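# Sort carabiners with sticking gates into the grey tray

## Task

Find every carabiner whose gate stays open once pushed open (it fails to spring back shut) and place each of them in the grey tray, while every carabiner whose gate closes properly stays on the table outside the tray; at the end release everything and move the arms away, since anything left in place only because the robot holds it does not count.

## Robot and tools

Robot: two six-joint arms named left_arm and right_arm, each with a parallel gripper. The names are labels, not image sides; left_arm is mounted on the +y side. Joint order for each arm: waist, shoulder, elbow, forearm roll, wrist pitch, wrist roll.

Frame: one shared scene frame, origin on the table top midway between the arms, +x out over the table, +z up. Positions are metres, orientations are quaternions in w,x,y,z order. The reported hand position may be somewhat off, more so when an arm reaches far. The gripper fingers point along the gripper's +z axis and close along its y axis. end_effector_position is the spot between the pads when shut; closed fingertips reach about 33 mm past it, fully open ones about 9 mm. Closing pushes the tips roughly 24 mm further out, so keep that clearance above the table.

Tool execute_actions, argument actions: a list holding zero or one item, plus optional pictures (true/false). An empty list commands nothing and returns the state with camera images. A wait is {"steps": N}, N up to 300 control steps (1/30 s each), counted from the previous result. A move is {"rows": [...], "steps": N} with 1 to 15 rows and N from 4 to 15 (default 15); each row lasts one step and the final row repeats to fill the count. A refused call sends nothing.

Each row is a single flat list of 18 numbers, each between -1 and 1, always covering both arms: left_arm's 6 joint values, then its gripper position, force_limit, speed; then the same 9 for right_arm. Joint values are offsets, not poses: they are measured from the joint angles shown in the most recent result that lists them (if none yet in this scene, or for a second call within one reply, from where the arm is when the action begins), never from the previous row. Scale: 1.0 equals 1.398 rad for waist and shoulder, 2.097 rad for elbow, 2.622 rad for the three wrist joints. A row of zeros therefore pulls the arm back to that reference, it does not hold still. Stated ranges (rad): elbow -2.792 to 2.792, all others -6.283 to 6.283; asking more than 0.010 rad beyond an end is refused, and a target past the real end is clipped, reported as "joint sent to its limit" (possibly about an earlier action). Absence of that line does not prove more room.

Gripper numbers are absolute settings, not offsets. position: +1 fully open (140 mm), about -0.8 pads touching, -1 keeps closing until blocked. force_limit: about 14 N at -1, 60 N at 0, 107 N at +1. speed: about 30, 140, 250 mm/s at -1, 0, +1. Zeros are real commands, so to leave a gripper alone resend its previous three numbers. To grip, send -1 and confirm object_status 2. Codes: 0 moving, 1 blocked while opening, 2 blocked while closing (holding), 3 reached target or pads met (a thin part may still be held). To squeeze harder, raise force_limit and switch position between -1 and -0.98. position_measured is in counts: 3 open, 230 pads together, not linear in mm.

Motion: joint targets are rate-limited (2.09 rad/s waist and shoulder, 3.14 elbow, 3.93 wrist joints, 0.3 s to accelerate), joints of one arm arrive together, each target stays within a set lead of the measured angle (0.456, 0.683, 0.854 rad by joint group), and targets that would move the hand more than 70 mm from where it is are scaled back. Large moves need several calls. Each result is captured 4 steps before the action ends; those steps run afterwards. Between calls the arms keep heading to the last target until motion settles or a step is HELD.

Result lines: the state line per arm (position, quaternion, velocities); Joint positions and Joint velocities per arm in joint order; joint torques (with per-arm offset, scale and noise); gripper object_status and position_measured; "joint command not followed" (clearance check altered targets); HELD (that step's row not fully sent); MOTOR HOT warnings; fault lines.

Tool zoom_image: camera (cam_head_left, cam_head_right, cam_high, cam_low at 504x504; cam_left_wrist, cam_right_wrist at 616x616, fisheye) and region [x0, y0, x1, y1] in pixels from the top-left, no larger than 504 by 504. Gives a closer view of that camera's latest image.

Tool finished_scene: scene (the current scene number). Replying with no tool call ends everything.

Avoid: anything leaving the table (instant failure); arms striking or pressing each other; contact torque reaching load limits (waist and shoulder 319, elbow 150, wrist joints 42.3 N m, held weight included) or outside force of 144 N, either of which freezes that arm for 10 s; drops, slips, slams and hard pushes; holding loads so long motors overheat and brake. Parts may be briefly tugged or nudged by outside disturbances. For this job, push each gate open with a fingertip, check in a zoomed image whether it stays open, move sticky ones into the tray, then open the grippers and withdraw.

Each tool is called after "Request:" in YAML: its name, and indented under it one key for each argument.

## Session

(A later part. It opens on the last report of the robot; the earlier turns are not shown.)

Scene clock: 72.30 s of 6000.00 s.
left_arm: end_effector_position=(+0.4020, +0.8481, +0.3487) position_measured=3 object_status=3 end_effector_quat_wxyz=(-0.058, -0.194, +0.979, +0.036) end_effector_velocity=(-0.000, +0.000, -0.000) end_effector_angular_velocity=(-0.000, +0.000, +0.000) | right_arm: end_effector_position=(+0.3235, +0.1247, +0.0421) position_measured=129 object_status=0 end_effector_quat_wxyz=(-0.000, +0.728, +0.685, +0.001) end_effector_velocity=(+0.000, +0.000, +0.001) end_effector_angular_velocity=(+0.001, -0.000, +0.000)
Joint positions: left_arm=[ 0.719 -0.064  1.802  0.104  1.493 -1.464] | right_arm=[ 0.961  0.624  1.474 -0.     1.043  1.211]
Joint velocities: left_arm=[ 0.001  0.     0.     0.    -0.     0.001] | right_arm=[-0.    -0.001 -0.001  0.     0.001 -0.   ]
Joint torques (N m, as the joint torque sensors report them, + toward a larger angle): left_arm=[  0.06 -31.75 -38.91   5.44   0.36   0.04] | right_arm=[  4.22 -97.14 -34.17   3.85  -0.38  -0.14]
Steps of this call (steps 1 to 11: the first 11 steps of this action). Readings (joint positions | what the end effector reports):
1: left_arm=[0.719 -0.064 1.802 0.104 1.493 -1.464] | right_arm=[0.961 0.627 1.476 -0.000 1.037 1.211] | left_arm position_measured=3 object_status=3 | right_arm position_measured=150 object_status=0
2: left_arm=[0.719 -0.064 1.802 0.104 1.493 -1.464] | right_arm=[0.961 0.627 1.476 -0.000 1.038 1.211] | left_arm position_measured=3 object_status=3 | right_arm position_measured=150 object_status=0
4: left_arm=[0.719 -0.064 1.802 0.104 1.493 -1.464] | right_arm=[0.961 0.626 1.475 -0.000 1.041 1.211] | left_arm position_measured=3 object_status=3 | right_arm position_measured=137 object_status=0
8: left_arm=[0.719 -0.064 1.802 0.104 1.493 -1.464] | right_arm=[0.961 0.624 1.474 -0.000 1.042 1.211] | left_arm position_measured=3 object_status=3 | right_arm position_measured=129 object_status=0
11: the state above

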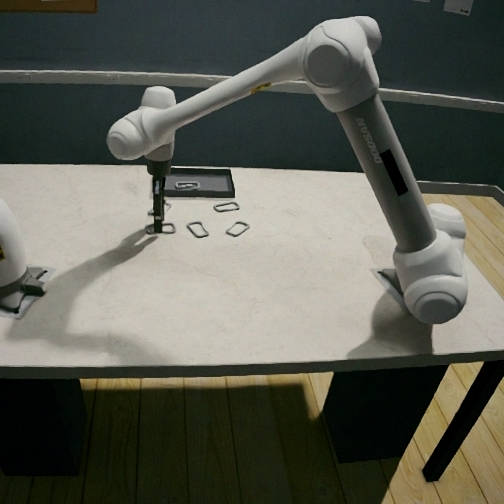

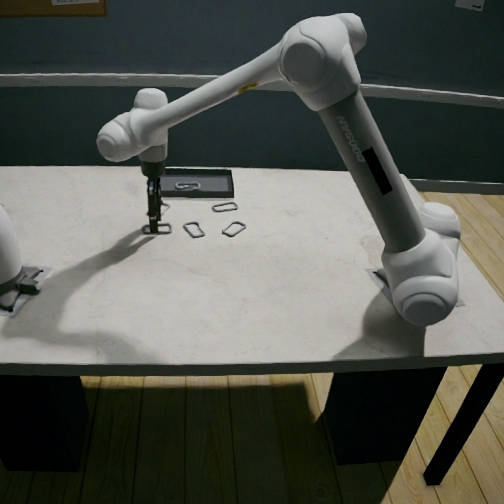

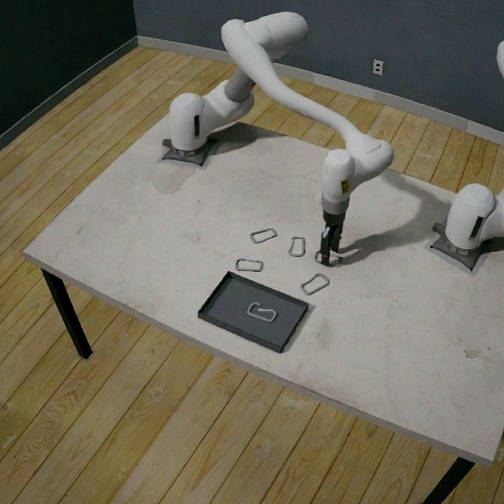

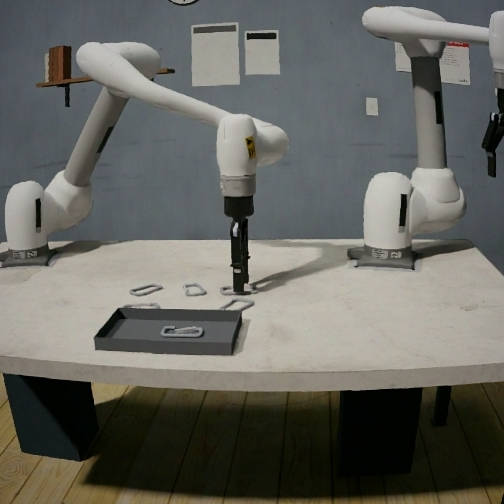

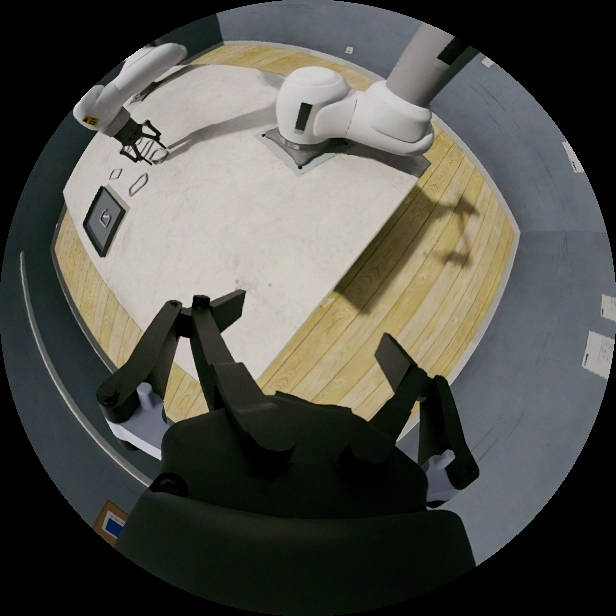

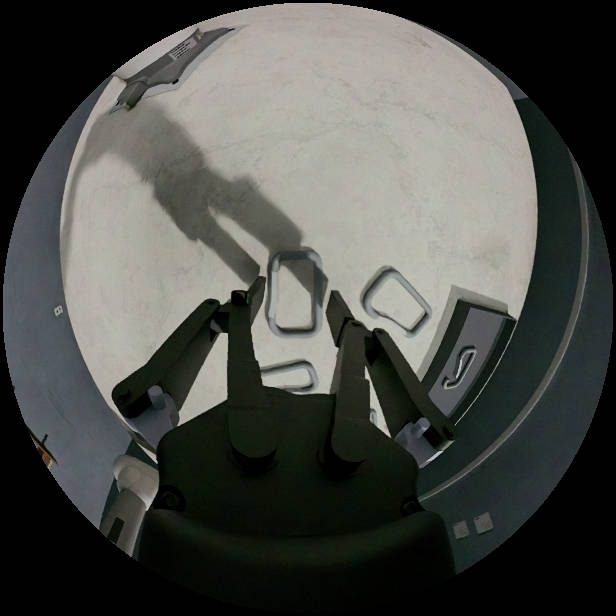

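Request:
execute_actions:
  actions:
    - {"rows":[[0,0,0,0,0,0,1,0,0.5,0,0.0012,0.0006,0,-0.0011,0,0,-0.2,-0.3],[0,0,0,0,0,0,1,0,0.5,0,0.0012,0.0006,0,-0.0011,0,0,-0.2,-0.3],[0,0,0,0,0,0,1,0,0.5,0,0.0012,0.0006,0,-0.0011,0,-0.33,-0.2,-0.3]],"steps":15}

Request:
execute_actions:
  actions:
    - {"steps":4}
  pictures: true

Request:
zoom_image:
  camera: "cam_right_wrist"
  region: [220,200,400,380]

Request:
execute_actions:
  actions:
    - {"rows":[[0,0,0,0,0,0,1,0,0.5,0,-0.0024,-0.0012,0,0.002,0,0,-0.4,-0.3]],"steps":15}
  pictures: true

Request:
zoom_image:
  camera: "cam_right_wrist"
  region: [220,200,400,380]

Scene clock: 73.23 s of 6000.00 s.
left_arm: end_effector_position=(+0.4020, +0.8481, +0.3487) position_measured=3 object_status=3 end_effector_quat_wxyz=(-0.058, -0.194, +0.979, +0.036) end_effector_velocity=(+0.000, +0.000, -0.001) end_effector_angular_velocity=(-0.000, +0.001, +0.001) | right_arm: end_effector_position=(+0.3235, +0.1249, +0.0405) position_measured=170 object_status=0 end_effector_quat_wxyz=(-0.000, +0.728, +0.685, +0.001) end_effector_velocity=(-0.001, +0.001, +0.001) end_effector_angular_velocity=(+0.003, -0.001, -0.000)
Joint positions: left_arm=[ 0.719 -0.064  1.802  0.104  1.493 -1.464] | right_arm=[ 0.961  0.625  1.475 -0.     1.04   1.211]
Joint velocities: left_arm=[ 0.     0.001  0.     0.    -0.    -0.001] | right_arm=[ 0.001 -0.001 -0.     0.    -0.001  0.001]
Joint torques (N m, as the joint torque sensors report them, + toward a larger angle): left_arm=[ -0.5  -32.86 -39.19   5.49   0.4    0.03] | right_arm=[ -8.09 -36.12  -4.67  -0.59  -2.92  -0.13]
Steps of this call (steps 1 to 4: the last 4 steps of your previous action; steps 5 to 15: the robot went on to your last target; steps 16 to 17: nothing new was sent; steps 18 to 28: the first 11 steps of this action). Readings (joint positions | what the end effector reports):
18: left_arm=[0.719 -0.064 1.802 0.104 1.493 -1.464] | right_arm=[0.961 0.624 1.474 -0.000 1.043 1.211] | left_arm position_measured=3 object_status=3 | right_arm position_measured=129 object_status=3
19: left_arm=[0.719 -0.064 1.802 0.104 1.493 -1.464] | right_arm=[0.961 0.624 1.474 -0.000 1.043 1.211] | left_arm position_measured=3 object_status=3 | right_arm position_measured=129 object_status=3
21: left_arm=[0.719 -0.064 1.802 0.104 1.493 -1.464] | right_arm=[0.961 0.625 1.474 -0.000 1.041 1.211] | left_arm position_measured=3 object_status=3 | right_arm position_measured=131 object_status=0
25: left_arm=[0.719 -0.064 1.802 0.104 1.493 -1.464] | right_arm=[0.961 0.625 1.475 -0.000 1.040 1.211] | left_arm position_measured=3 object_status=3 | right_arm position_measured=154 object_status=0
28: the state above

Scene clock: 73.37 s of 6000.00 s.
left_arm: end_effector_position=(+0.4020, +0.8481, +0.3487) position_measured=3 object_status=3 end_effector_quat_wxyz=(-0.058, -0.194, +0.979, +0.036) end_effector_velocity=(-0.000, +0.001, -0.001) end_effector_angular_velocity=(-0.000, +0.002, +0.000) | right_arm: end_effector_position=(+0.3235, +0.1249, +0.0405) position_measured=171 object_status=0 end_effector_quat_wxyz=(-0.000, +0.728, +0.685, +0.001) end_effector_velocity=(+0.000, +0.000, +0.001) end_effector_angular_velocity=(+0.002, -0.000, -0.000)
Joint positions: left_arm=[ 0.719 -0.064  1.802  0.104  1.493 -1.464] | right_arm=[ 0.961  0.625  1.475 -0.     1.04   1.211]
Joint velocities: left_arm=[ 0.001  0.001 -0.     0.001  0.     0.001] | right_arm=[-0.001 -0.001 -0.     0.001 -0.    -0.   ]
Joint torques (N m, as the joint torque sensors report them, + toward a larger angle): left_arm=[ -0.31 -32.16 -39.47   5.46   0.35  -0.05] | right_arm=[ -8.47 -35.17  -4.13  -0.82  -3.07  -0.29]
Kept back: nothing.
Steps of this call (steps 1 to 4: the last 4 steps of your previous action). Readings (joint positions | what the end effector reports):
1: left_arm=[0.719 -0.064 1.802 0.104 1.493 -1.464] | right_arm=[0.961 0.625 1.475 -0.000 1.040 1.211] | left_arm position_measured=3 object_status=3 | right_arm position_measured=171 object_status=0
2: left_arm=[0.719 -0.064 1.802 0.104 1.493 -1.464] | right_arm=[0.961 0.625 1.475 -0.000 1.040 1.211] | left_arm position_measured=3 object_status=3 | right_arm position_measured=171 object_status=0
4: the state above

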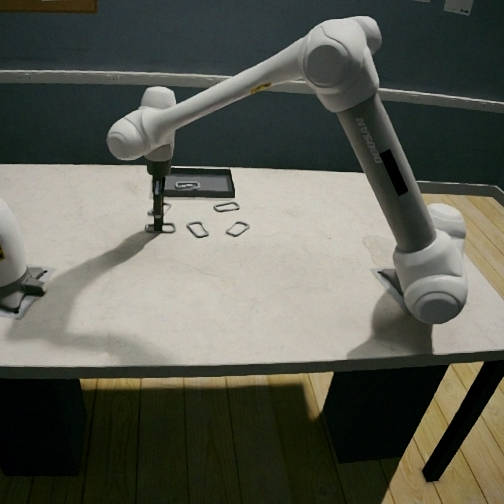

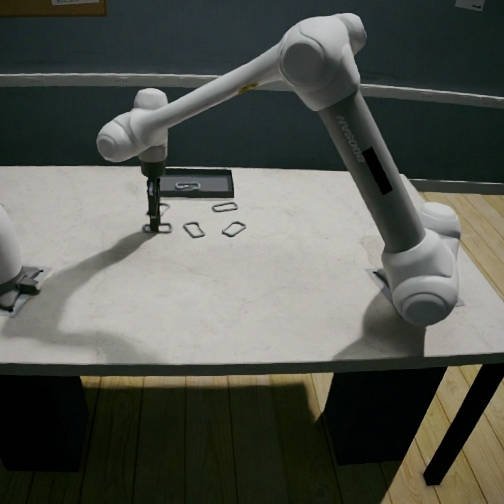

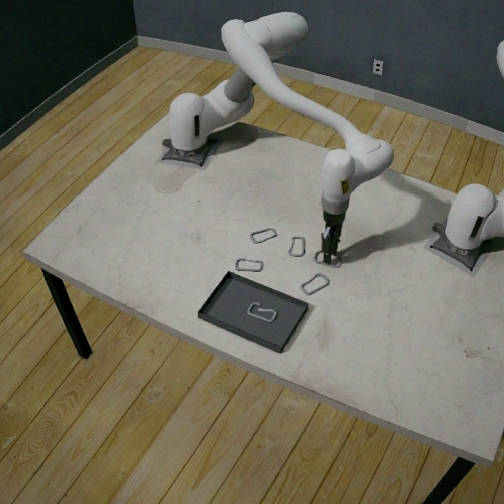

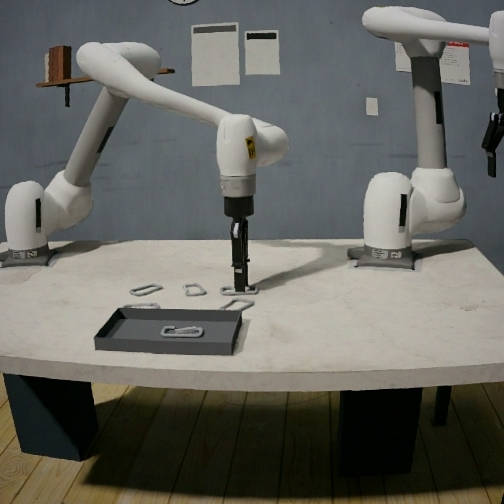

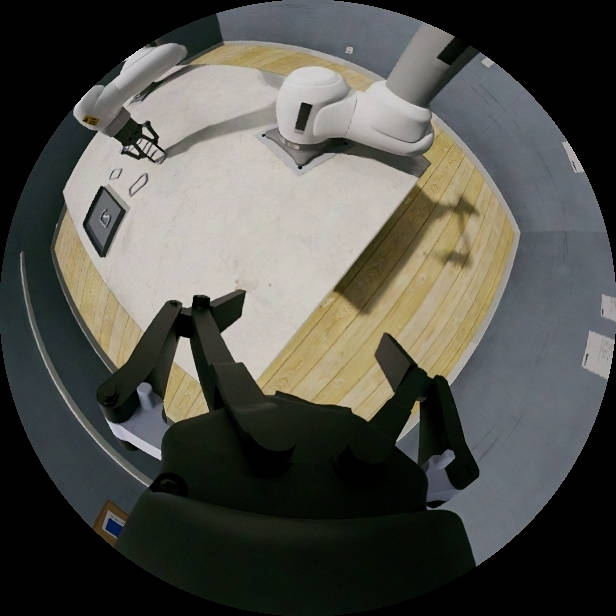

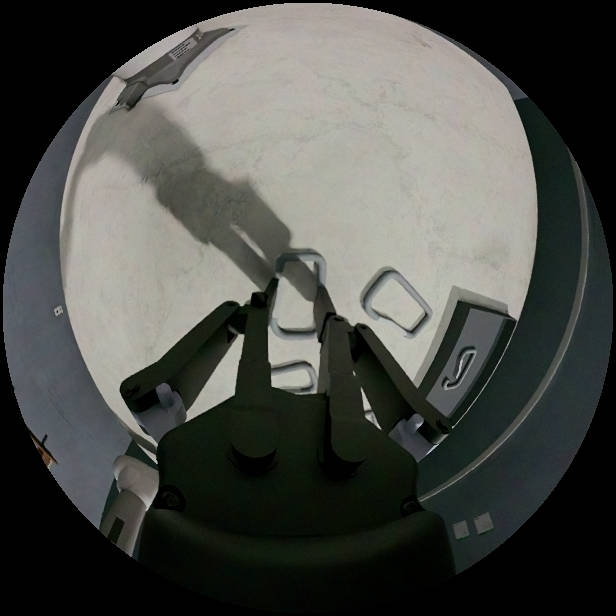

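Region (220, 200, 400, 380) of cam_right_wrist's 616x616 image, scaled by 2.800, with more detail than that image has.

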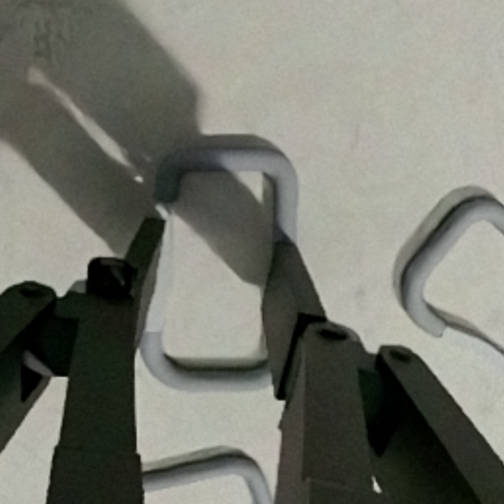

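Scene clock: 73.73 s of 6000.00 s.
left_arm: end_effector_position=(+0.4020, +0.8481, +0.3487) position_measured=3 object_status=3 end_effector_quat_wxyz=(-0.058, -0.194, +0.979, +0.036) end_effector_velocity=(-0.000, +0.000, +0.000) end_effector_angular_velocity=(+0.000, -0.000, +0.002) | right_arm: end_effector_position=(+0.3236, +0.1250, +0.0444) position_measured=129 object_status=0 end_effector_quat_wxyz=(-0.000, +0.728, +0.685, +0.001) end_effector_velocity=(-0.001, +0.001, +0.002) end_effector_angular_velocity=(+0.002, +0.001, -0.001)
Joint positions: left_arm=[ 0.719 -0.064  1.802  0.104  1.493 -1.464] | right_arm=[ 0.961  0.622  1.472 -0.     1.045  1.211]
Joint velocities: left_arm=[ 0.001 -0.     0.     0.     0.    -0.001] | right_arm=[ 0.    -0.002 -0.001  0.002  0.001  0.   ]
Joint torques (N m, as the joint torque sensors report them, + toward a larger angle): left_arm=[ -0.53 -31.97 -39.08   5.35   0.3    0.01] | right_arm=[  2.86 -96.44 -34.96   3.78  -0.55  -0.3 ]
Steps of this call (steps 1 to 11: the first 11 steps of this action). Readings (joint positions | what the end effector reports):
1: left_arm=[0.719 -0.064 1.802 0.104 1.493 -1.464] | right_arm=[0.961 0.625 1.475 -0.000 1.040 1.211] | left_arm position_measured=3 object_status=3 | right_arm position_measured=171 object_status=0
2: left_arm=[0.719 -0.064 1.802 0.104 1.493 -1.464] | right_arm=[0.961 0.625 1.475 -0.001 1.040 1.211] | left_arm position_measured=3 object_status=3 | right_arm position_measured=169 object_status=0
4: left_arm=[0.719 -0.064 1.802 0.104 1.493 -1.464] | right_arm=[0.961 0.624 1.474 -0.001 1.043 1.211] | left_arm position_measured=3 object_status=3 | right_arm position_measured=157 object_status=0
8: left_arm=[0.719 -0.064 1.802 0.104 1.493 -1.464] | right_arm=[0.961 0.622 1.472 -0.001 1.045 1.211] | left_arm position_measured=3 object_status=3 | right_arm position_measured=134 object_status=0
11: the state above

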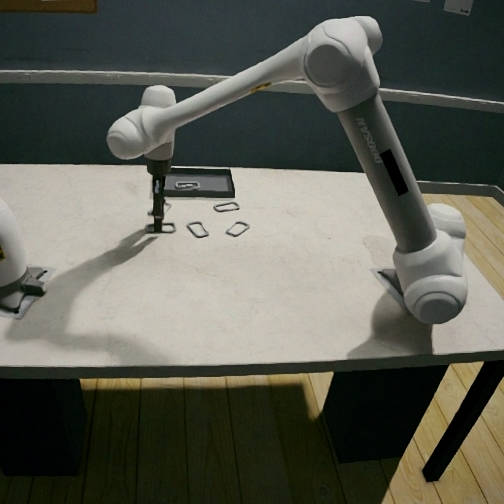

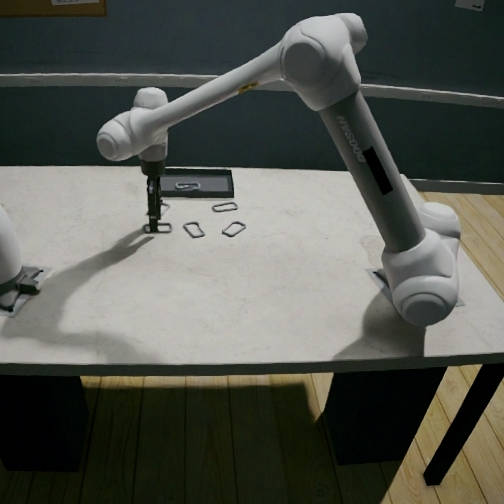

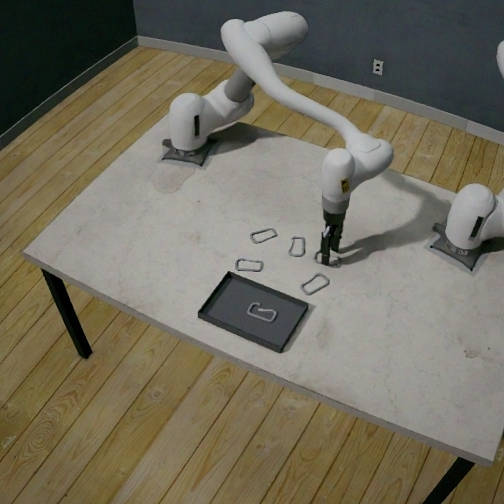

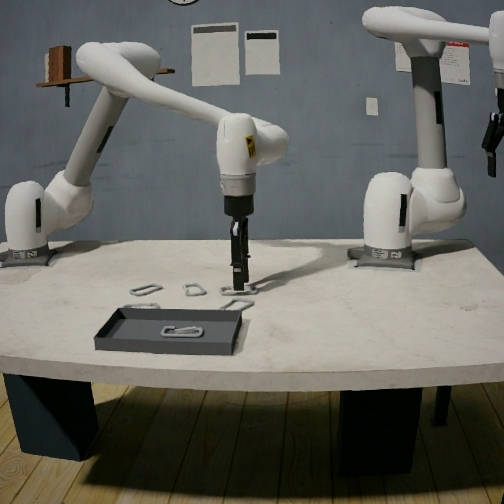

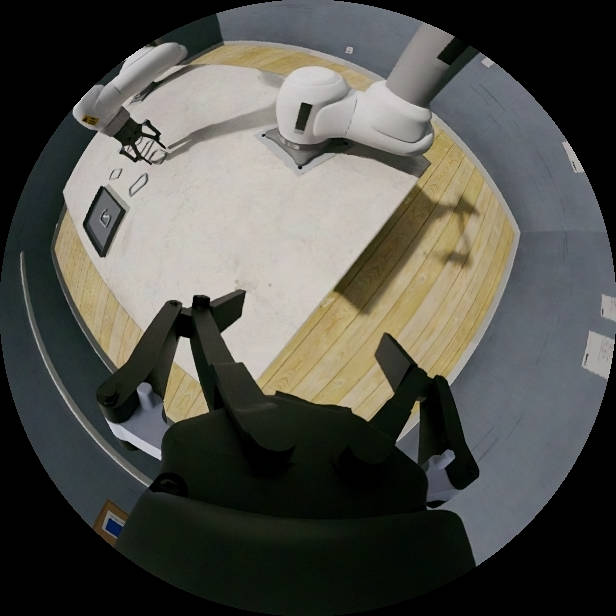

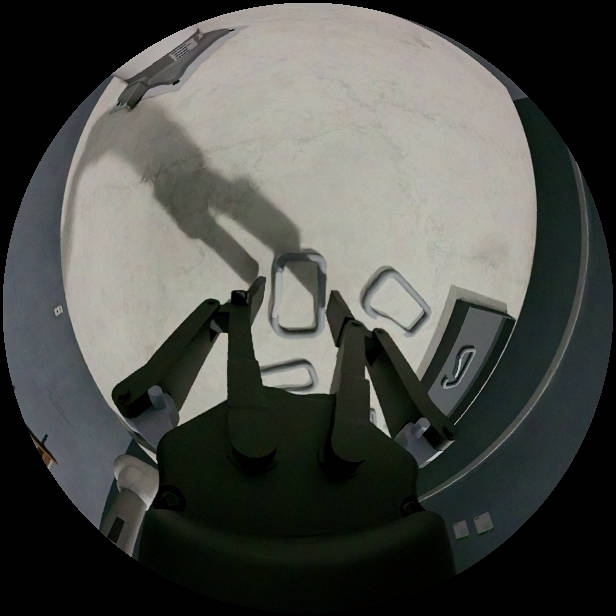

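Region (220, 200, 400, 380) of cam_right_wrist's 616x616 image, scaled by 2.800, with more detail than that image has.

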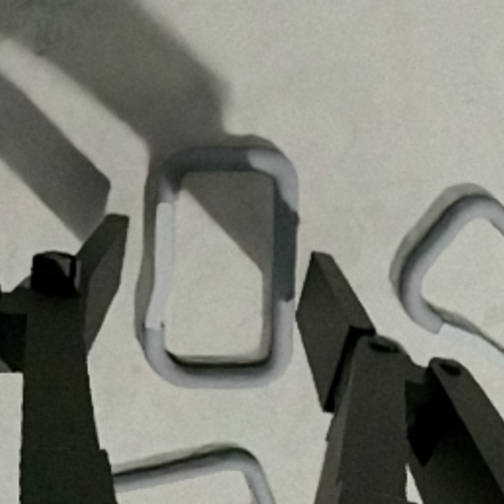

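Request:
execute_actions:
  actions:
    - {"rows":[[0,0,0,0,0,0,1,0,0.5,0.003,0.0112,-0.0123,0,0.0038,0.0016,0,-0.3,-0.3],[0,0,0,0,0,0,1,0,0.5,0.003,0.0112,-0.0123,0,0.0038,0.0016,0,-0.3,-0.3],[0,0,0,0,0,0,1,0,0.5,0.003,0.0112,-0.0123,0,0.0038,0.0016,0,-0.3,-0.3],[0,0,0,0,0,0,1,0,0.5,0.003,0.0112,-0.0123,0,0.0038,0.0016,0,-0.3,-0.3],[0,0,0,0,0,0,1,0,0.5,0.003,0.0112,-0.0123,0,0.0038,0.0016,0,-0.3,-0.3],[0,0,0,0,0,0,1,0,0.5,0.003,0.0149,-0.0103,0,0.0003,0.0016,0,-0.3,-0.3]],"steps":15}

Request:
execute_actions:
  actions:
    - {"rows":[[0,0,0,0,0,0,1,0,0.5,0,0,0,0,0,0,0,-0.3,-0.3],[0,0,0,0,0,0,1,0,0.5,0,0.0004,0.0002,0,-0.0004,0,-0.33,-0.3,-0.3]],"steps":15}
  pictures: true

Request:
zoom_image:
  camera: "cam_right_wrist"
  region: [220,200,400,380]

Request:
execute_actions:
  actions:
    - {"rows":[[0,0,0,0,0,0,1,0,0.5,0,-0.0024,-0.0012,0,0.002,0,0,-0.4,-0.3]],"steps":15}
  pictures: true

Request:
zoom_image:
  camera: "cam_right_wrist"
  region: [220,200,400,380]

Scene clock: 74.70 s of 6000.00 s.
left_arm: end_effector_position=(+0.4020, +0.8481, +0.3487) position_measured=3 object_status=3 end_effector_quat_wxyz=(-0.058, -0.194, +0.979, +0.036) end_effector_velocity=(-0.000, +0.000, -0.000) end_effector_angular_velocity=(-0.001, -0.000, +0.001) | right_arm: end_effector_position=(+0.3246, +0.1360, +0.0380) position_measured=129 object_status=3 end_effector_quat_wxyz=(-0.000, +0.728, +0.685, +0.001) end_effector_velocity=(+0.000, +0.002, -0.011) end_effector_angular_velocity=(+0.000, -0.001, -0.000)
Joint positions: left_arm=[ 0.719 -0.064  1.802  0.104  1.493 -1.464] | right_arm=[ 0.965  0.642  1.45  -0.     1.047  1.215]
Joint velocities: left_arm=[ 0.001  0.    -0.    -0.001  0.     0.   ] | right_arm=[ 0.001  0.011  0.003 -0.001 -0.015  0.001]
Joint torques (N m, as the joint torque sensors report them, + toward a larger angle): left_arm=[ -0.18 -31.71 -39.27   5.41   0.37   0.04] | right_arm=[  0.66 -98.86 -34.7    4.1   -0.14  -0.38]
Steps of this call (steps 1 to 4: the last 4 steps of your previous action; steps 5 to 15: the robot went on to your last target; steps 16 to 18: nothing new was sent; steps 19 to 29: the first 11 steps of this action). Readings (joint positions | what the end effector reports):
19: left_arm=[0.719 -0.064 1.802 0.104 1.493 -1.464] | right_arm=[0.961 0.622 1.472 -0.000 1.045 1.211] | left_arm position_measured=3 object_status=3 | right_arm position_measured=129 object_status=3
20: left_arm=[0.719 -0.064 1.802 0.104 1.493 -1.464] | right_arm=[0.962 0.624 1.468 -0.000 1.047 1.212] | left_arm position_measured=3 object_status=3 | right_arm position_measured=129 object_status=3
22: left_arm=[0.719 -0.064 1.802 0.104 1.493 -1.464] | right_arm=[0.964 0.632 1.455 -0.000 1.052 1.214] | left_arm position_measured=3 object_status=3 | right_arm position_measured=129 object_status=3
26: left_arm=[0.719 -0.064 1.802 0.104 1.493 -1.464] | right_arm=[0.965 0.639 1.450 -0.000 1.050 1.215] | left_arm position_measured=3 object_status=3 | right_arm position_measured=129 object_status=3
29: the state above

Scene clock: 75.20 s of 6000.00 s.
left_arm: end_effector_position=(+0.4020, +0.8481, +0.3487) position_measured=3 object_status=3 end_effector_quat_wxyz=(-0.058, -0.194, +0.979, +0.036) end_effector_velocity=(-0.000, +0.000, +0.000) end_effector_angular_velocity=(+0.000, +0.000, +0.001) | right_arm: end_effector_position=(+0.3246, +0.1361, +0.0368) position_measured=150 object_status=0 end_effector_quat_wxyz=(-0.000, +0.728, +0.685, +0.001) end_effector_velocity=(+0.000, -0.001, -0.001) end_effector_angular_velocity=(-0.001, +0.001, -0.002)
Joint positions: left_arm=[ 0.719 -0.064  1.802  0.104  1.493 -1.464] | right_arm=[ 0.966  0.643  1.451 -0.     1.045  1.215]
Joint velocities: left_arm=[ 0.    -0.     0.     0.     0.    -0.001] | right_arm=[-0.     0.001  0.001  0.    -0.     0.001]
Joint torques (N m, as the joint torque sensors report them, + toward a larger angle): left_arm=[ -0.51 -32.03 -39.21   5.53   0.38   0.01] | right_arm=[  3.36 -78.09 -24.45   3.64  -2.23   0.11]
Steps of this call (steps 1 to 4: the last 4 steps of your previous action; steps 5 to 15: the first 11 steps of this action, its rows measured from where the robot was after step 4). Readings (joint positions | what the end effector reports):
4: left_arm=[0.719 -0.064 1.802 0.104 1.493 -1.464] | right_arm=[0.966 0.643 1.451 -0.000 1.046 1.215] | left_arm position_measured=3 object_status=3 | right_arm position_measured=129 object_status=3
5: left_arm=[0.719 -0.064 1.802 0.104 1.493 -1.464] | right_arm=[0.966 0.643 1.451 -0.000 1.046 1.215] | left_arm position_measured=3 object_status=3 | right_arm position_measured=129 object_status=3
6: left_arm=[0.719 -0.064 1.802 0.104 1.493 -1.464] | right_arm=[0.966 0.643 1.451 -0.000 1.046 1.215] | left_arm position_measured=3 object_status=3 | right_arm position_measured=129 object_status=0
8: left_arm=[0.719 -0.064 1.802 0.104 1.493 -1.464] | right_arm=[0.966 0.643 1.451 -0.000 1.045 1.215] | left_arm position_measured=3 object_status=3 | right_arm position_measured=136 object_status=0
12: left_arm=[0.719 -0.064 1.802 0.104 1.493 -1.464] | right_arm=[0.966 0.643 1.451 -0.000 1.045 1.215] | left_arm position_measured=3 object_status=3 | right_arm position_measured=150 object_status=0
15: the state above

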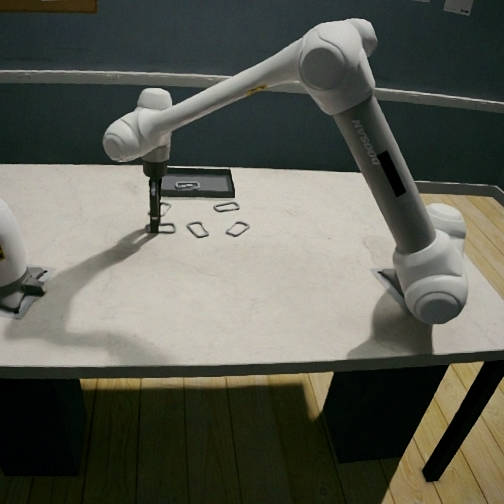

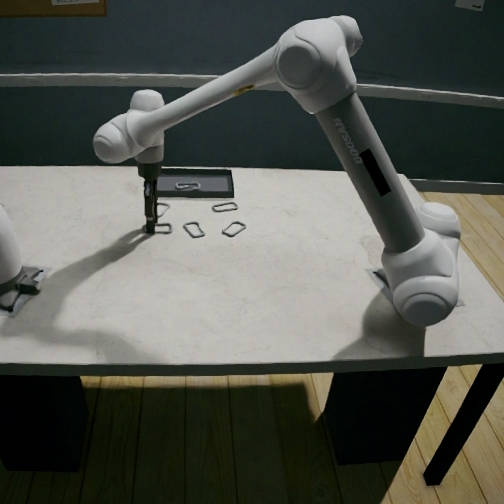

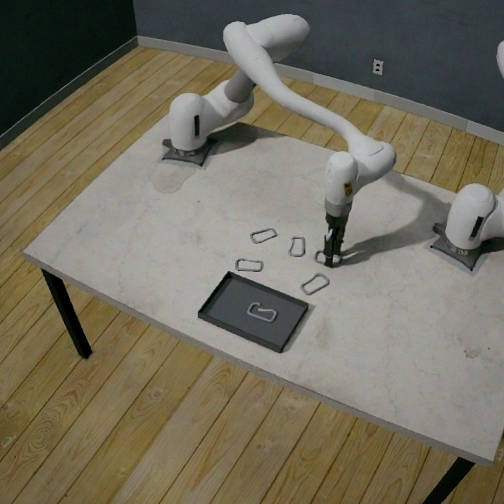

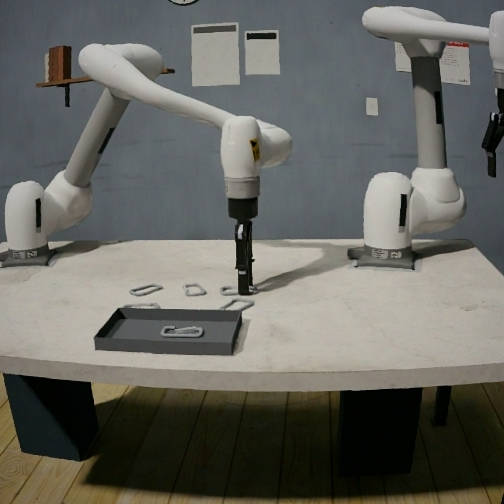

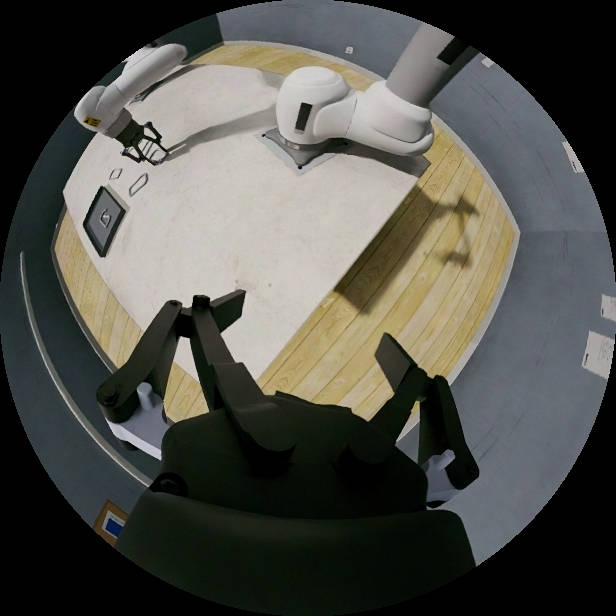

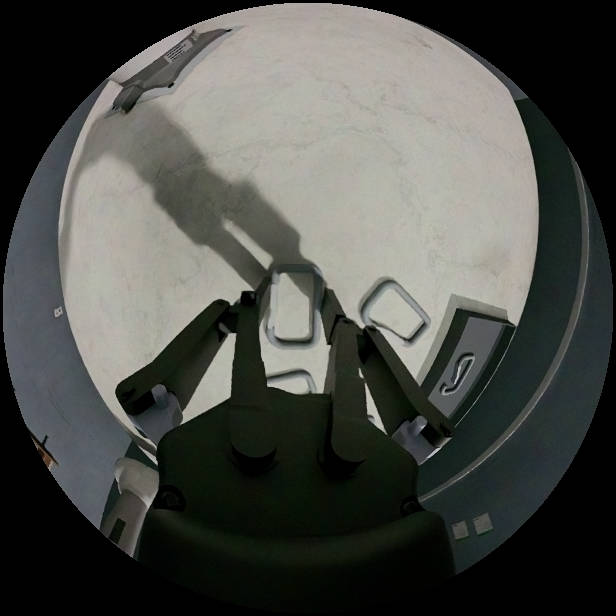

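Region (220, 200, 400, 380) of cam_right_wrist's 616x616 image, scaled by 2.800, with more detail than that image has.

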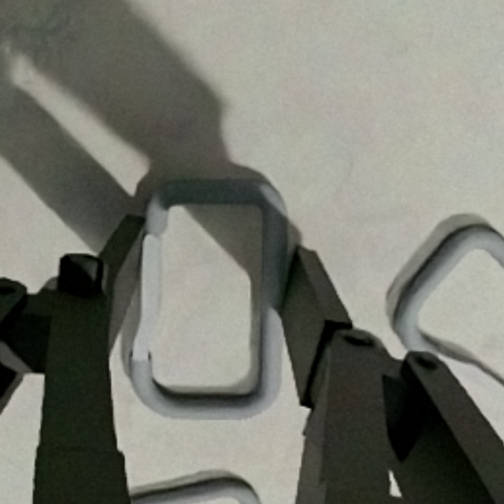

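Scene clock: 75.70 s of 6000.00 s.
left_arm: end_effector_position=(+0.4020, +0.8481, +0.3487) position_measured=3 object_status=3 end_effector_quat_wxyz=(-0.058, -0.194, +0.979, +0.036) end_effector_velocity=(+0.000, -0.000, -0.000) end_effector_angular_velocity=(-0.001, +0.001, -0.001) | right_arm: end_effector_position=(+0.3247, +0.1362, +0.0406) position_measured=129 object_status=0 end_effector_quat_wxyz=(-0.000, +0.728, +0.685, +0.001) end_effector_velocity=(+0.000, +0.000, +0.002) end_effector_angular_velocity=(+0.001, -0.000, +0.000)
Joint positions: left_arm=[ 0.719 -0.064  1.802  0.104  1.493 -1.464] | right_arm=[ 0.966  0.64   1.449 -0.     1.05   1.215]
Joint velocities: left_arm=[-0.001  0.001  0.    -0.    -0.     0.001] | right_arm=[ 0.    -0.001 -0.001  0.     0.001 -0.   ]
Joint torques (N m, as the joint torque sensors report them, + toward a larger angle): left_arm=[  0.23 -31.69 -39.26   5.46   0.37  -0.02] | right_arm=[   3.46 -100.69  -34.62    3.94    0.01   -0.46]
Steps of this call (steps 1 to 4: the last 4 steps of your previous action; steps 5 to 15: the first 11 steps of this action, its rows measured from where the robot was after step 4). Readings (joint positions | what the end effector reports):
4: left_arm=[0.719 -0.064 1.802 0.104 1.493 -1.464] | right_arm=[0.966 0.643 1.451 -0.000 1.045 1.215] | left_arm position_measured=3 object_status=3 | right_arm position_measured=150 object_status=2
5: left_arm=[0.719 -0.064 1.802 0.104 1.493 -1.464] | right_arm=[0.966 0.643 1.451 -0.000 1.045 1.215] | left_arm position_measured=3 object_status=3 | right_arm position_measured=150 object_status=0
6: left_arm=[0.719 -0.064 1.802 0.104 1.493 -1.464] | right_arm=[0.966 0.643 1.451 -0.000 1.045 1.215] | left_arm position_measured=3 object_status=3 | right_arm position_measured=150 object_status=0
8: left_arm=[0.719 -0.064 1.802 0.104 1.493 -1.464] | right_arm=[0.966 0.642 1.450 -0.000 1.048 1.215] | left_arm position_measured=3 object_status=3 | right_arm position_measured=137 object_status=0
12: left_arm=[0.719 -0.064 1.802 0.104 1.493 -1.464] | right_arm=[0.966 0.640 1.449 -0.000 1.050 1.215] | left_arm position_measured=3 object_status=3 | right_arm position_measured=129 object_status=0
15: the state above

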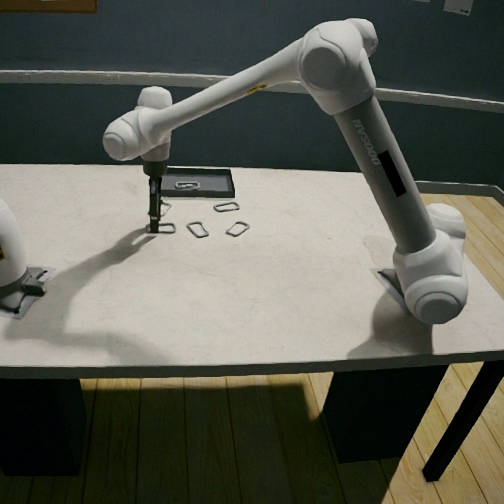

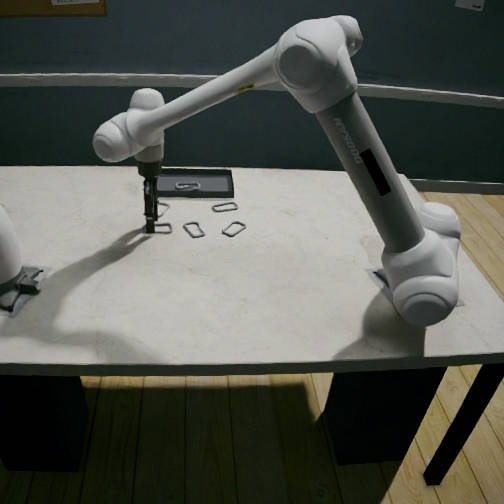

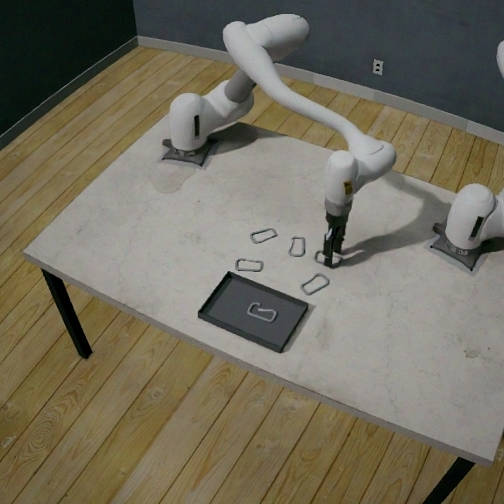

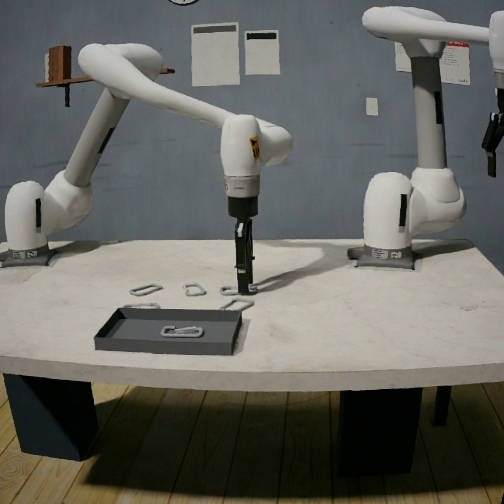

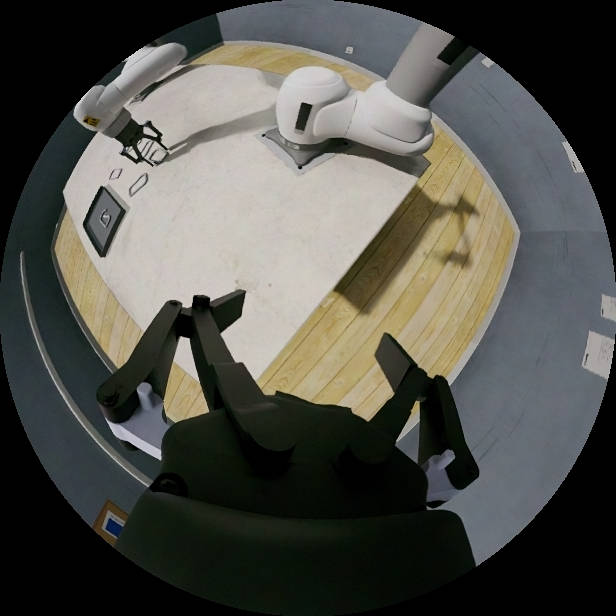

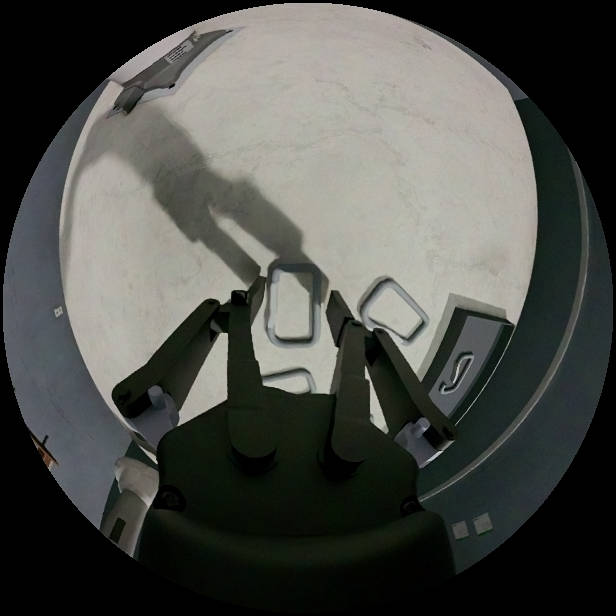

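Region (220, 200, 400, 380) of cam_right_wrist's 616x616 image, scaled by 2.800, with more detail than that image has.

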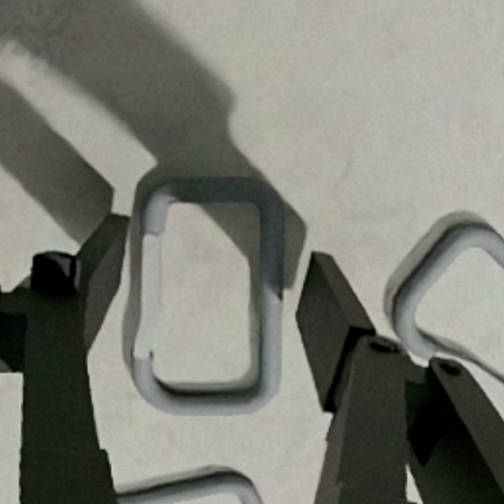

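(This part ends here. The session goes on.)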